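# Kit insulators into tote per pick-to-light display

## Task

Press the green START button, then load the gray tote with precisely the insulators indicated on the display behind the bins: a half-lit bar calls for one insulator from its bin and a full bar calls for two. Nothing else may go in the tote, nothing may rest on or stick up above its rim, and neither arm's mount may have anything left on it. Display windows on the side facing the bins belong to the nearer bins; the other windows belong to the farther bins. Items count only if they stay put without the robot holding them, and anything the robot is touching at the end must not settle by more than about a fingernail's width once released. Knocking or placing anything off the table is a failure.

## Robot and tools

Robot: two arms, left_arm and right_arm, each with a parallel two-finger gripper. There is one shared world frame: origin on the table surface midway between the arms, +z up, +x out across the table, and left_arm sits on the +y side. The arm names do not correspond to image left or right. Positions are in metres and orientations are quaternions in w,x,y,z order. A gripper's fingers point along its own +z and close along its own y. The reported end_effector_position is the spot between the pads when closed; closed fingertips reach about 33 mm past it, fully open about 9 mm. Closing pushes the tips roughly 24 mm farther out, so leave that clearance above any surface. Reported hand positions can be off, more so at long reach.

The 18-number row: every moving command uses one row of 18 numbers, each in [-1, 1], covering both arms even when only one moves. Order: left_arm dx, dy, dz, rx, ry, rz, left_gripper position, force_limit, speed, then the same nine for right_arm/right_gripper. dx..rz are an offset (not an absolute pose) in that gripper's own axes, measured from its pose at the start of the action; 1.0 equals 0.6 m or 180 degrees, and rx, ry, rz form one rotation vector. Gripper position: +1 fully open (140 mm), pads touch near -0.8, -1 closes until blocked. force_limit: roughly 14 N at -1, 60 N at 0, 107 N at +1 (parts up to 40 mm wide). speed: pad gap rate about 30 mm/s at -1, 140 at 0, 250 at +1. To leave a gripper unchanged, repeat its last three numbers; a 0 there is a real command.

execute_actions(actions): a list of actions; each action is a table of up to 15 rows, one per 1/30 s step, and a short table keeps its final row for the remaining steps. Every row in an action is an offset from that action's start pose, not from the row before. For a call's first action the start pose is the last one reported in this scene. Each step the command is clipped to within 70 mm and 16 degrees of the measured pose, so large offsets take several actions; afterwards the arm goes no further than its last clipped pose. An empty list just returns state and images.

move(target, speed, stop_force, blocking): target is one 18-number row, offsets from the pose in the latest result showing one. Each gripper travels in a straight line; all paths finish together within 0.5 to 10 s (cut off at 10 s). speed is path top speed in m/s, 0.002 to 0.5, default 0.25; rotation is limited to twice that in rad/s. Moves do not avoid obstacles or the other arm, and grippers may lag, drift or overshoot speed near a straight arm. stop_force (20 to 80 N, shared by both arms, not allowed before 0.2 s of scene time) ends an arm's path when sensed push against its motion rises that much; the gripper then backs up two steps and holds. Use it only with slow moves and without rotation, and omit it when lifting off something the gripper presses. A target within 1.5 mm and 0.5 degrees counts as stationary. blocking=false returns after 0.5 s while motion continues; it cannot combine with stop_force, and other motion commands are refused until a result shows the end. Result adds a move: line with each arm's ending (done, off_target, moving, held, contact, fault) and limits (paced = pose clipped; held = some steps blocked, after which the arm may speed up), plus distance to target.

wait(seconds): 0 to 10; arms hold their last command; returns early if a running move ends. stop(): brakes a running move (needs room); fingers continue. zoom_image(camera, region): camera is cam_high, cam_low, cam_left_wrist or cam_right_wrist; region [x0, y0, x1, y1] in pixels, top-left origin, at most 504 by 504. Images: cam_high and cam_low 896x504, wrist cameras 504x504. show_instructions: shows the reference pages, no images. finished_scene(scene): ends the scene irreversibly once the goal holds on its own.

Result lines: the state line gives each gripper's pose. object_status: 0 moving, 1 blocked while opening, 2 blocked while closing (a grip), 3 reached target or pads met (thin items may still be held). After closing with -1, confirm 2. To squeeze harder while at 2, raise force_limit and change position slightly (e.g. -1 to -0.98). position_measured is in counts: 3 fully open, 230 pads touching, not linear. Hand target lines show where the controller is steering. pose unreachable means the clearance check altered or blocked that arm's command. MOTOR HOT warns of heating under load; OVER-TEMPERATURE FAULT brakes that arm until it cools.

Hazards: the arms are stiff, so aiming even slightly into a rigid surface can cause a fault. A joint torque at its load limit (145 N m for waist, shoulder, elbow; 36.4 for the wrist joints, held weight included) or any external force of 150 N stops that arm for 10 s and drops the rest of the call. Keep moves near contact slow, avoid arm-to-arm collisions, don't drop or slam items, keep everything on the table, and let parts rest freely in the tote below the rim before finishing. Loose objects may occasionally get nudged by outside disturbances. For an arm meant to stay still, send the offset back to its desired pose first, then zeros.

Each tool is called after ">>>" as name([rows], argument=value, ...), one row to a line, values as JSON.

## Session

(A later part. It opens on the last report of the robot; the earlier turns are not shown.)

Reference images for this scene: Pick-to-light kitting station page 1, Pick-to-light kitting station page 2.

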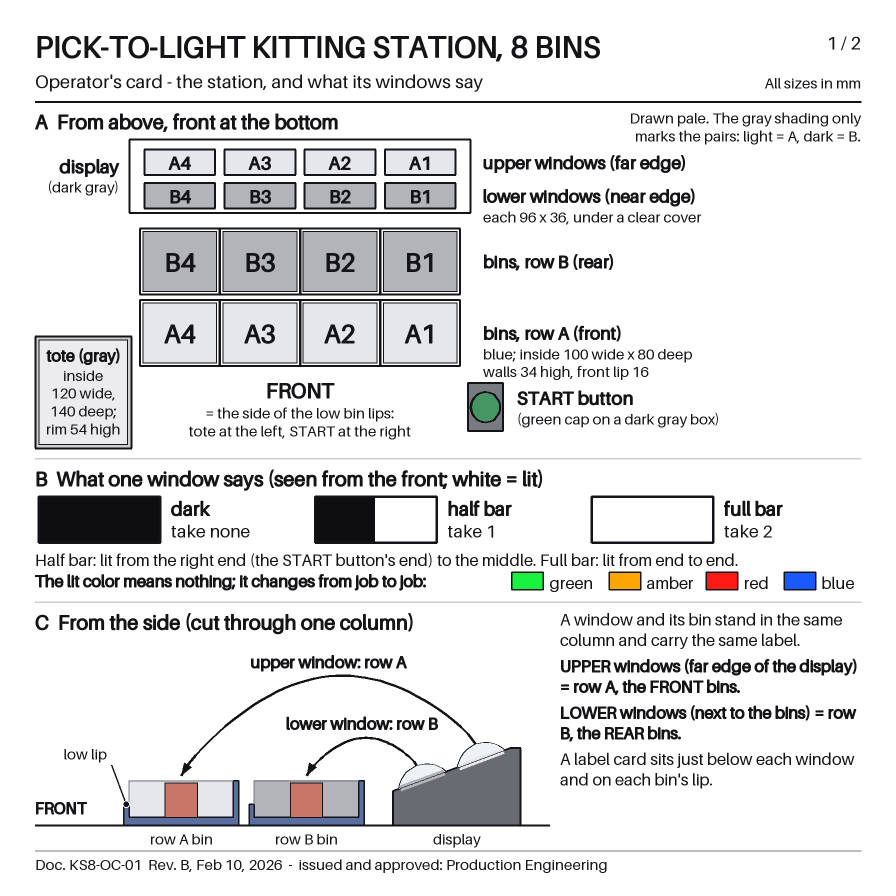

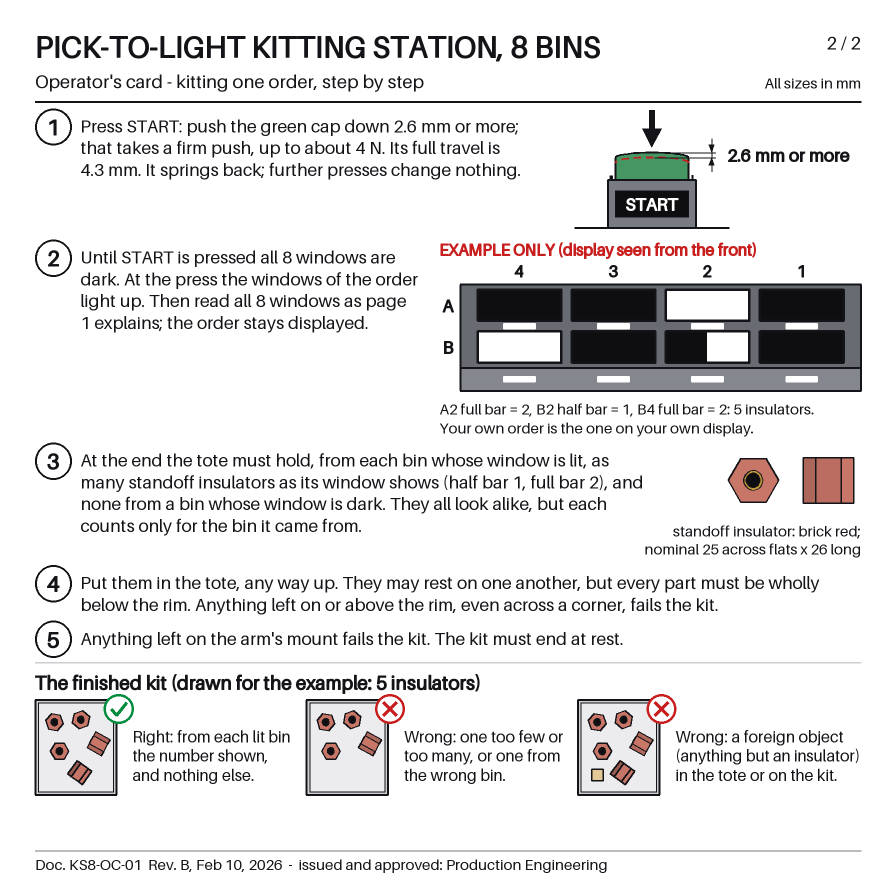

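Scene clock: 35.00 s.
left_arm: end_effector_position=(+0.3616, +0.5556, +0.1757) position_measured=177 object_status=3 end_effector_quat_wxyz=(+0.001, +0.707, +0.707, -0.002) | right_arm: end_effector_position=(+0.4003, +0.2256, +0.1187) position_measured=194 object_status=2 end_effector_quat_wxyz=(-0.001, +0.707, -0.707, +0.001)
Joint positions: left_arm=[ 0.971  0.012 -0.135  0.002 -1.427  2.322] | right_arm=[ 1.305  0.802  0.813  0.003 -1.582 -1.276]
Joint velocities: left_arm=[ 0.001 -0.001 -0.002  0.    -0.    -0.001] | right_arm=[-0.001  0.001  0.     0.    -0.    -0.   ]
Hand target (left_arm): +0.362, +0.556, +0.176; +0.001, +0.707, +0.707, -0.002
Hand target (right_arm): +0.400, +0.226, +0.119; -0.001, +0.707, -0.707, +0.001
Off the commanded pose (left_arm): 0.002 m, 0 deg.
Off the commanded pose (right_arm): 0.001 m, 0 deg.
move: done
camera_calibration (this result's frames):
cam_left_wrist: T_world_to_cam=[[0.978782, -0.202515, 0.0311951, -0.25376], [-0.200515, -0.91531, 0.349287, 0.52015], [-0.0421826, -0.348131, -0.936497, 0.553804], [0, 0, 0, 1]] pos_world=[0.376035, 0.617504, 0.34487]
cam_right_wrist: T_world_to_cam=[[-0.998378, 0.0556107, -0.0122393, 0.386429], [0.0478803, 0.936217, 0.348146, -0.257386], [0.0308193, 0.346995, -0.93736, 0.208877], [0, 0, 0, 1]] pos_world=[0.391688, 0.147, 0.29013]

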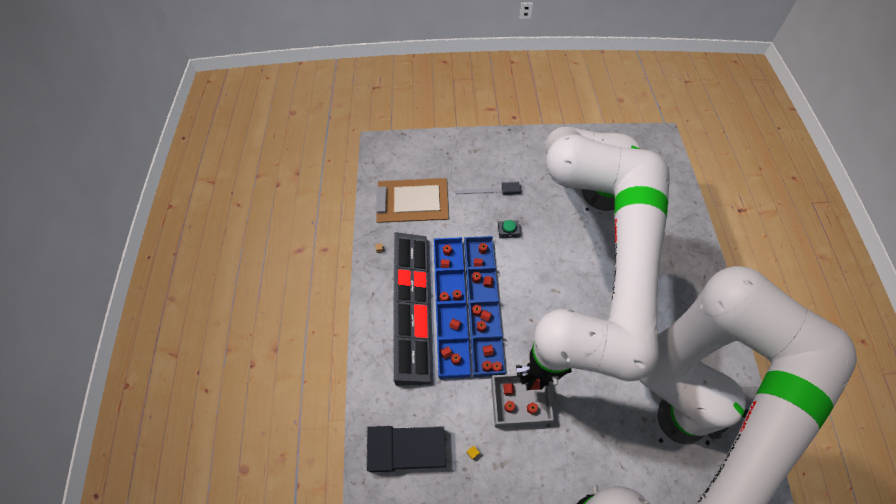

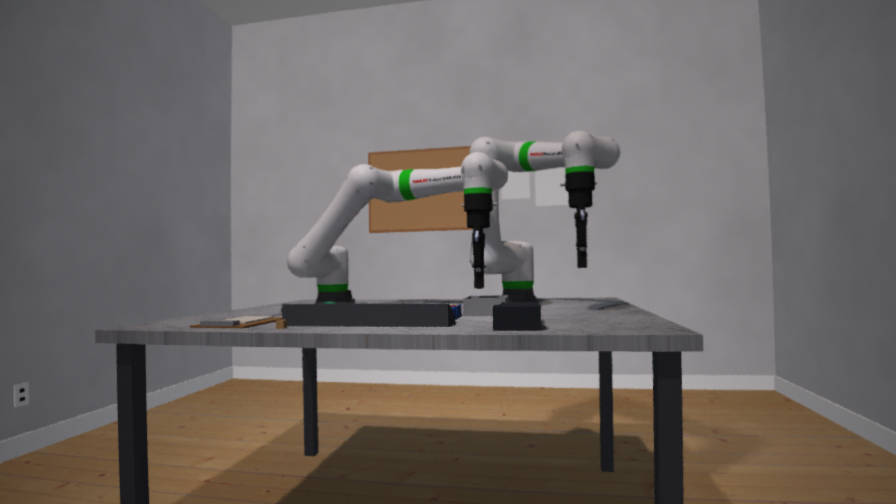

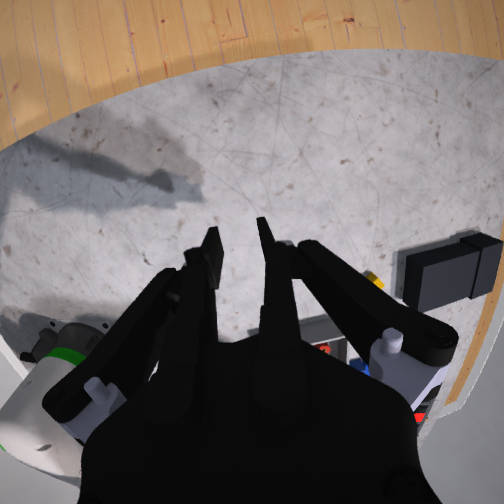

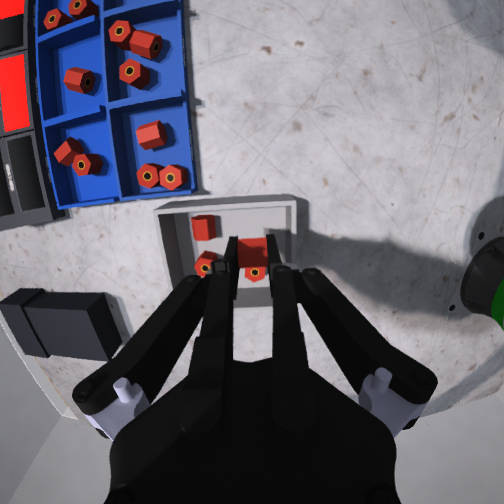

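>>> move(target=[0,0,0,0,0,0,-0.38,-0.5,0,0,0,0.115,0,0,0,-1,-0.5,-0.5], speed=0.1)

>>> execute_actions([
  [[0,0,0,0,0,0,-0.38,-0.5,0,0,0,0,0,0,0,-0.4,-0.5,0]],
])

>>> move(target=[0,0,0,0,0,0,-0.38,-0.5,0,0,0,-0.12,0,0,0,-0.4,-0.5,0])

Scene clock: 36.13 s.
left_arm: end_effector_position=(+0.3616, +0.5557, +0.1757) position_measured=177 object_status=3 end_effector_quat_wxyz=(+0.001, +0.707, +0.707, -0.002) | right_arm: end_effector_position=(+0.4004, +0.2256, +0.0495) position_measured=194 object_status=2 end_effector_quat_wxyz=(-0.000, +0.707, -0.707, +0.001)
Joint positions: left_arm=[ 0.971  0.012 -0.135  0.002 -1.427  2.322] | right_arm=[ 1.305  0.817  0.677  0.002 -1.431 -1.276]
Joint velocities: left_arm=[-0.001 -0.     0.001 -0.001 -0.001  0.001] | right_arm=[-0.    -0.002  0.     0.     0.    -0.   ]
Hand target (left_arm): +0.362, +0.556, +0.176; +0.001, +0.707, +0.707, -0.002
Hand target (right_arm): +0.400, +0.226, +0.050; -0.001, +0.707, -0.707, +0.001
Off the commanded pose (left_arm): 0.000 m, 0 deg.
Off the commanded pose (right_arm): 0.000 m, 0 deg.
move: done
camera_calibration (this result's frames):
cam_left_wrist: T_world_to_cam=[[0.97879, -0.20248, 0.03119, -0.253769], [-0.200479, -0.915315, 0.349294, 0.520155], [-0.0421763, -0.348139, -0.936494, 0.553808], [0, 0, 0, 1]] pos_world=[0.376024, 0.617524, 0.344866]
cam_right_wrist: T_world_to_cam=[[-0.998385, 0.0555169, -0.0120561, 0.385693], [0.04786, 0.936264, 0.348023, -0.233311], [0.0306088, 0.346883, -0.937409, 0.144154], [0, 0, 0, 1]] pos_world=[0.391824, 0.147024, 0.220979]

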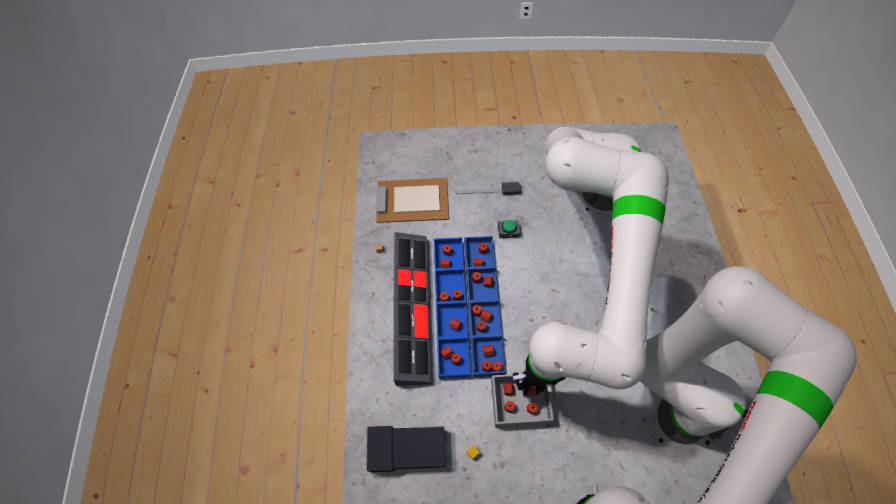

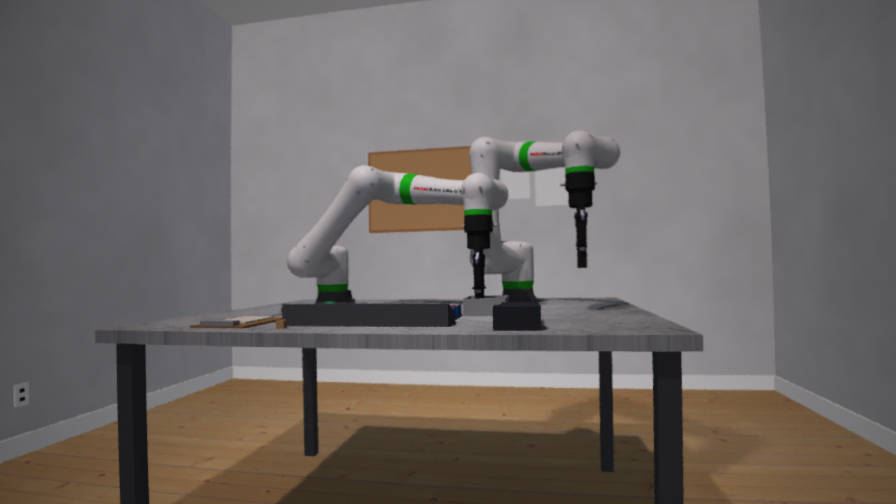

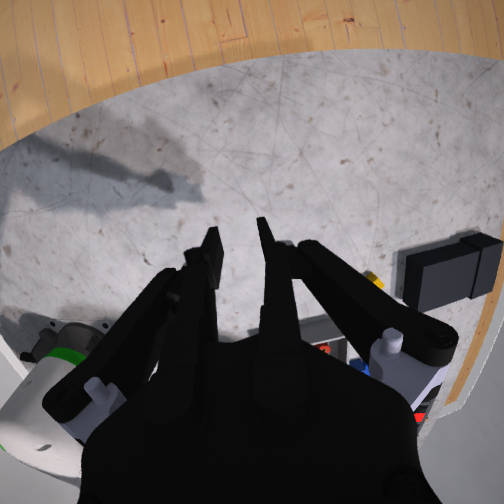

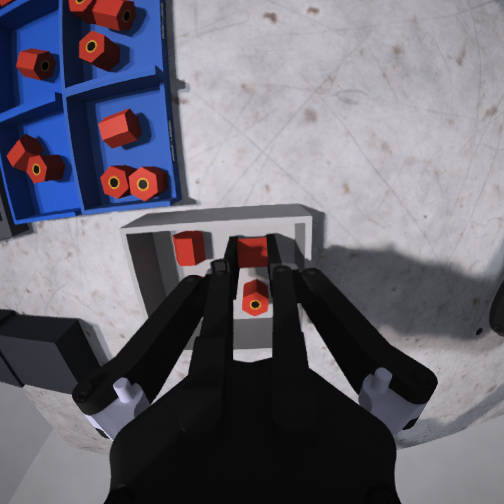

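Scene clock: 36.63 s.
left_arm: end_effector_position=(+0.3616, +0.5557, +0.1757) position_measured=177 object_status=3 end_effector_quat_wxyz=(+0.001, +0.707, +0.707, -0.002) | right_arm: end_effector_position=(+0.4004, +0.2256, +0.0496) position_measured=179 object_status=3 end_effector_quat_wxyz=(-0.000, +0.707, -0.707, +0.001)
Joint positions: left_arm=[ 0.971  0.012 -0.135  0.002 -1.427  2.322] | right_arm=[ 1.305  0.817  0.677  0.002 -1.431 -1.276]
Joint velocities: left_arm=[-0.     0.    -0.     0.     0.001  0.001] | right_arm=[ 0.  0.  0.  0.  0. -0.]
Hand target (left_arm): +0.362, +0.556, +0.176; +0.001, +0.707, +0.707, -0.002
Hand target (right_arm): +0.400, +0.226, +0.050; -0.000, +0.707, -0.707, +0.001
Off the commanded pose (left_arm): 0.000 m, 0 deg.
Off the commanded pose (right_arm): 0.000 m, 0 deg.
camera_calibration (this result's frames):
cam_left_wrist: T_world_to_cam=[[0.97879, -0.20248, 0.0311901, -0.253769], [-0.200479, -0.915315, 0.349294, 0.520154], [-0.0421762, -0.348139, -0.936494, 0.553808], [0, 0, 0, 1]] pos_world=[0.376024, 0.617524, 0.344866]
cam_right_wrist: T_world_to_cam=[[-0.998385, 0.0555218, -0.0120656, 0.385694], [0.04786, 0.93625, 0.348059, -0.233325], [0.0306212, 0.346919, -0.937395, 0.144164], [0, 0, 0, 1]] pos_world=[0.391824, 0.147023, 0.221003]

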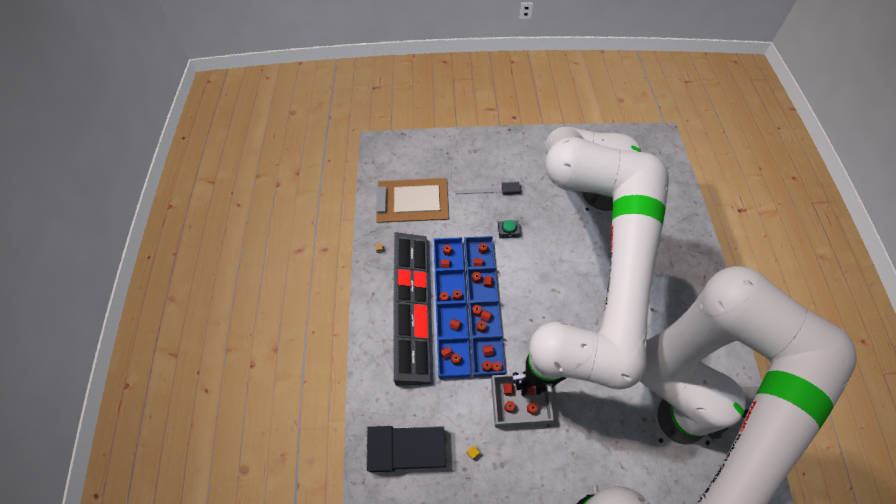

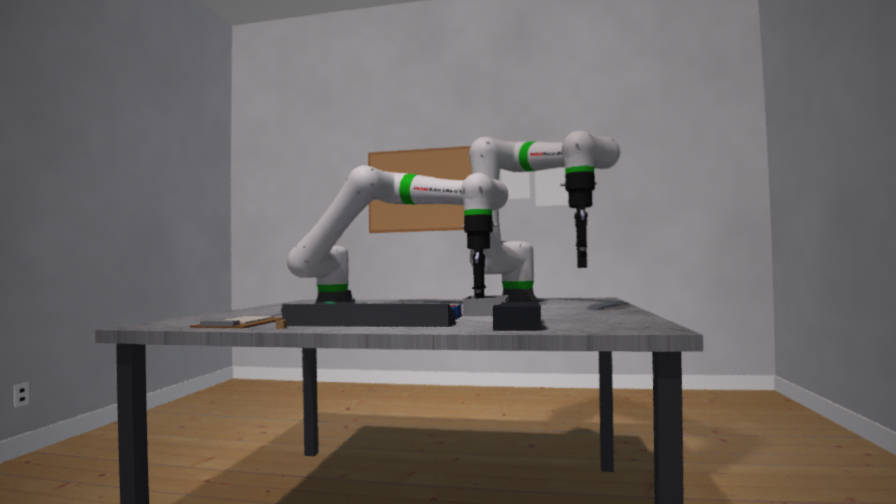

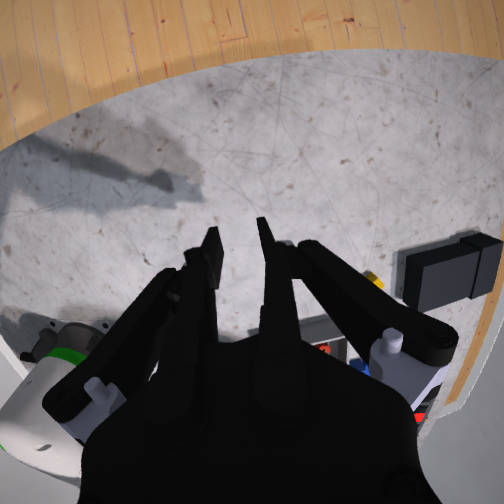

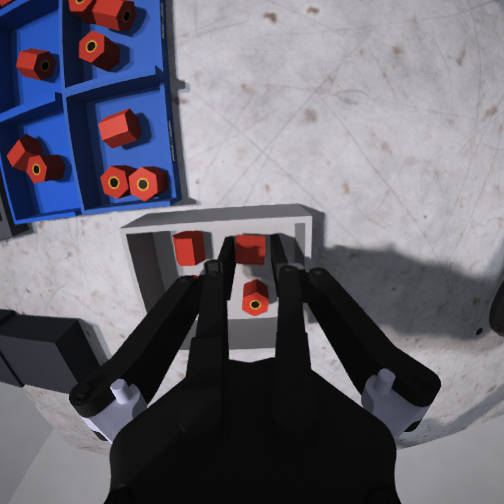

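Scene clock: 37.37 s.
left_arm: end_effector_position=(+0.3616, +0.5557, +0.1757) position_measured=177 object_status=3 end_effector_quat_wxyz=(+0.001, +0.707, +0.707, -0.002) | right_arm: end_effector_position=(+0.4004, +0.2255, +0.1216) position_measured=179 object_status=3 end_effector_quat_wxyz=(-0.001, +0.707, -0.707, +0.001)
Joint positions: left_arm=[ 0.971  0.012 -0.135  0.002 -1.427  2.322] | right_arm=[ 1.305  0.802  0.821  0.003 -1.589 -1.276]
Joint velocities: left_arm=[ 0.001 -0.001 -0.001  0.    -0.001 -0.001] | right_arm=[-0.    -0.     0.001 -0.006  0.     0.   ]
Hand target (left_arm): +0.362, +0.556, +0.176; +0.001, +0.707, +0.707, -0.002
Hand target (right_arm): +0.400, +0.226, +0.122; -0.000, +0.707, -0.707, +0.001
Off the commanded pose (left_arm): 0.000 m, 0 deg.
Off the commanded pose (right_arm): 0.000 m, 0 deg.
move: done
camera_calibration (this result's frames):
cam_left_wrist: T_world_to_cam=[[0.97879, -0.20248, 0.0311901, -0.253769], [-0.200479, -0.915315, 0.349294, 0.520154], [-0.0421762, -0.348139, -0.936494, 0.553808], [0, 0, 0, 1]] pos_world=[0.376024, 0.617524, 0.344866]
cam_right_wrist: T_world_to_cam=[[-0.998368, 0.0557467, -0.0123903, 0.386479], [0.0479622, 0.936289, 0.347941, -0.258397], [0.0309974, 0.346778, -0.937435, 0.211591], [0, 0, 0, 1]] pos_world=[0.391683, 0.147014, 0.293048]

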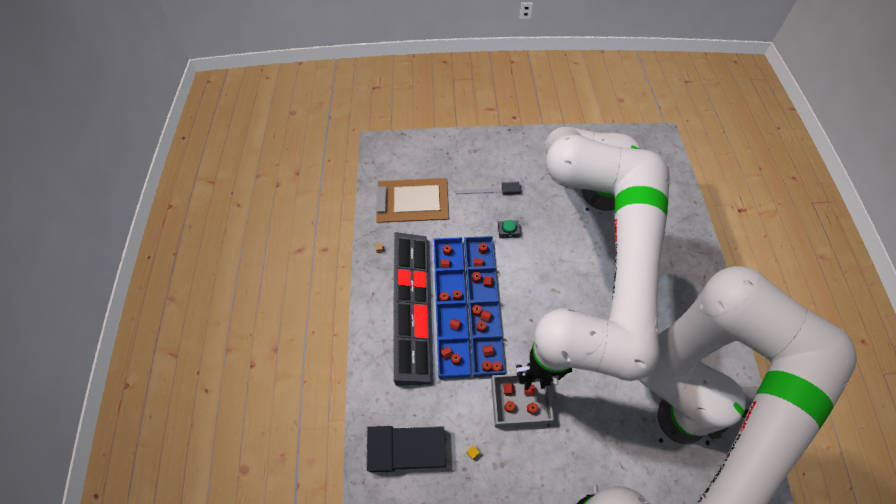

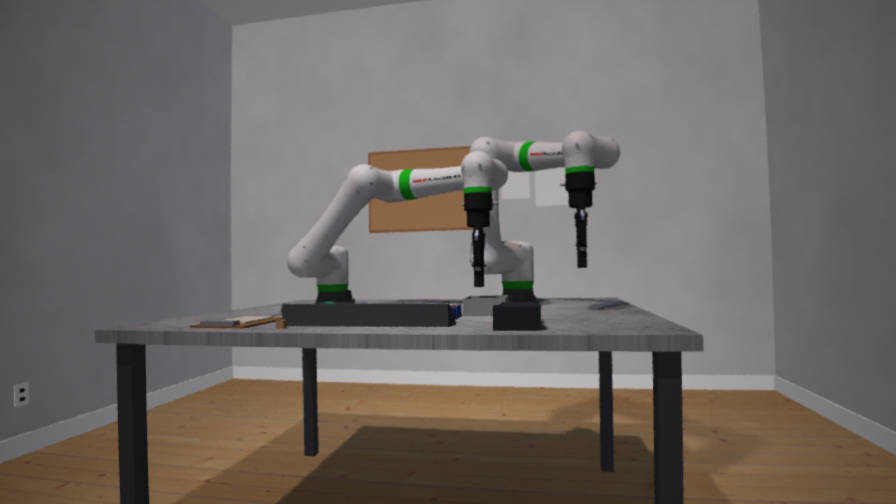

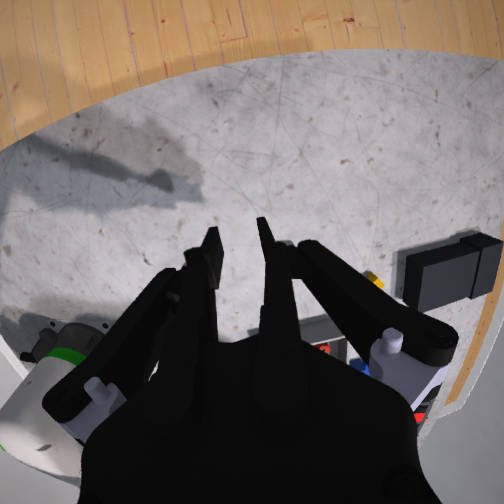

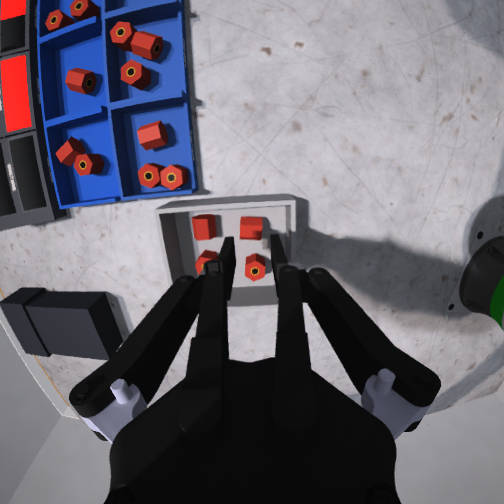

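>>> move(target=[0,0,0,0,0,0,-0.38,-0.5,0,0.22,0,0,0,0,0,-0.4,-0.5,0], speed=0.3)

>>> finished_scene(scene=2)

Scene clock: 38.37 s.
left_arm: end_effector_position=(+0.3616, +0.5557, +0.1757) position_measured=177 object_status=3 end_effector_quat_wxyz=(+0.001, +0.707, +0.707, -0.002) | right_arm: end_effector_position=(+0.4008, +0.0937, +0.1219) position_measured=179 object_status=3 end_effector_quat_wxyz=(-0.001, +0.707, -0.707, +0.001)
Joint positions: left_arm=[ 0.971  0.012 -0.135  0.002 -1.427  2.322] | right_arm=[ 1.241  0.467  0.296  0.003 -1.4   -1.212]
Joint velocities: left_arm=[ 0.001  0.    -0.     0.     0.     0.001] | right_arm=[-0.    -0.001 -0.    -0.001 -0.001  0.   ]
Hand target (left_arm): +0.362, +0.556, +0.176; +0.001, +0.707, +0.707, -0.002
Hand target (right_arm): +0.401, +0.094, +0.122; -0.001, +0.707, -0.707, +0.001
Off the commanded pose (left_arm): 0.000 m, 0 deg.
Off the commanded pose (right_arm): 0.001 m, 0 deg.
move: done
camera_calibration (this result's frames):
cam_left_wrist: T_world_to_cam=[[0.97879, -0.20248, 0.0311901, -0.253769], [-0.200479, -0.915315, 0.349294, 0.520155], [-0.0421763, -0.348139, -0.936494, 0.553808], [0, 0, 0, 1]] pos_world=[0.376024, 0.617524, 0.344866]
cam_right_wrist: T_world_to_cam=[[-0.998375, 0.0555692, -0.0125927, 0.394299], [0.0477304, 0.936355, 0.347794, -0.134965], [0.0311179, 0.346628, -0.937486, 0.257522], [0, 0, 0, 1]] pos_world=[0.392087, 0.0151998, 0.293329]

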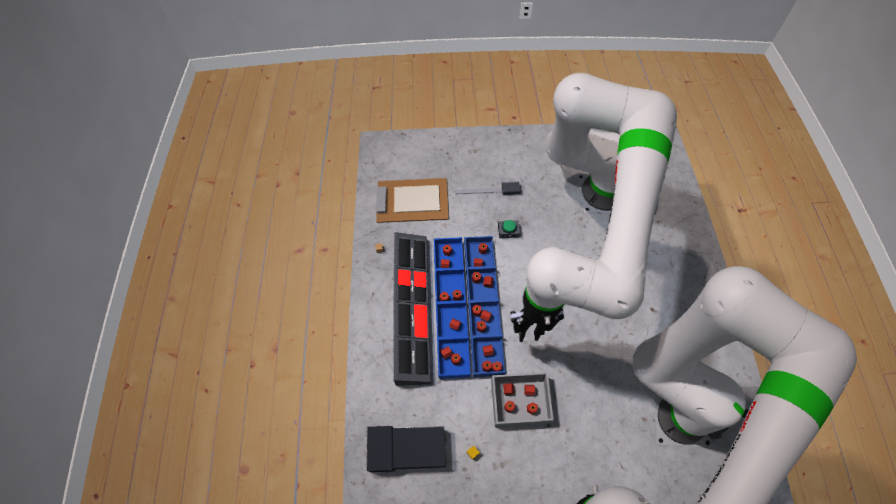

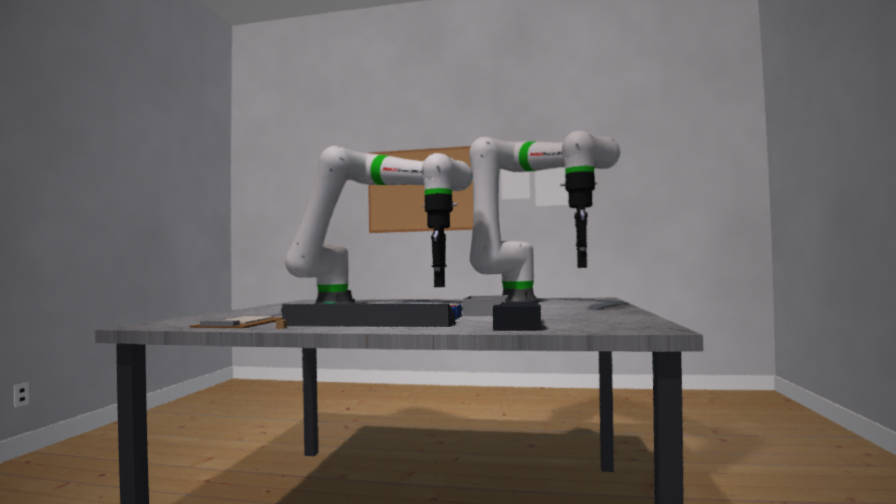

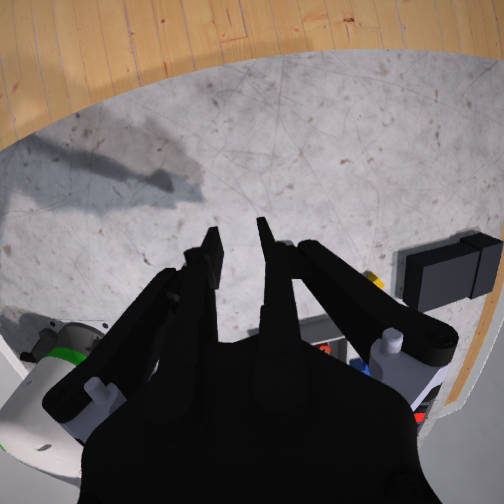

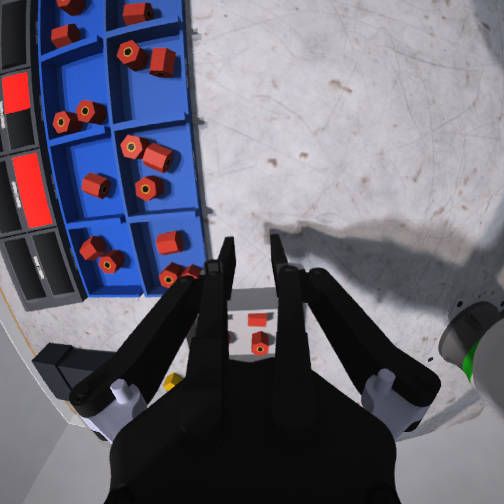

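The scene is finished: the task was done.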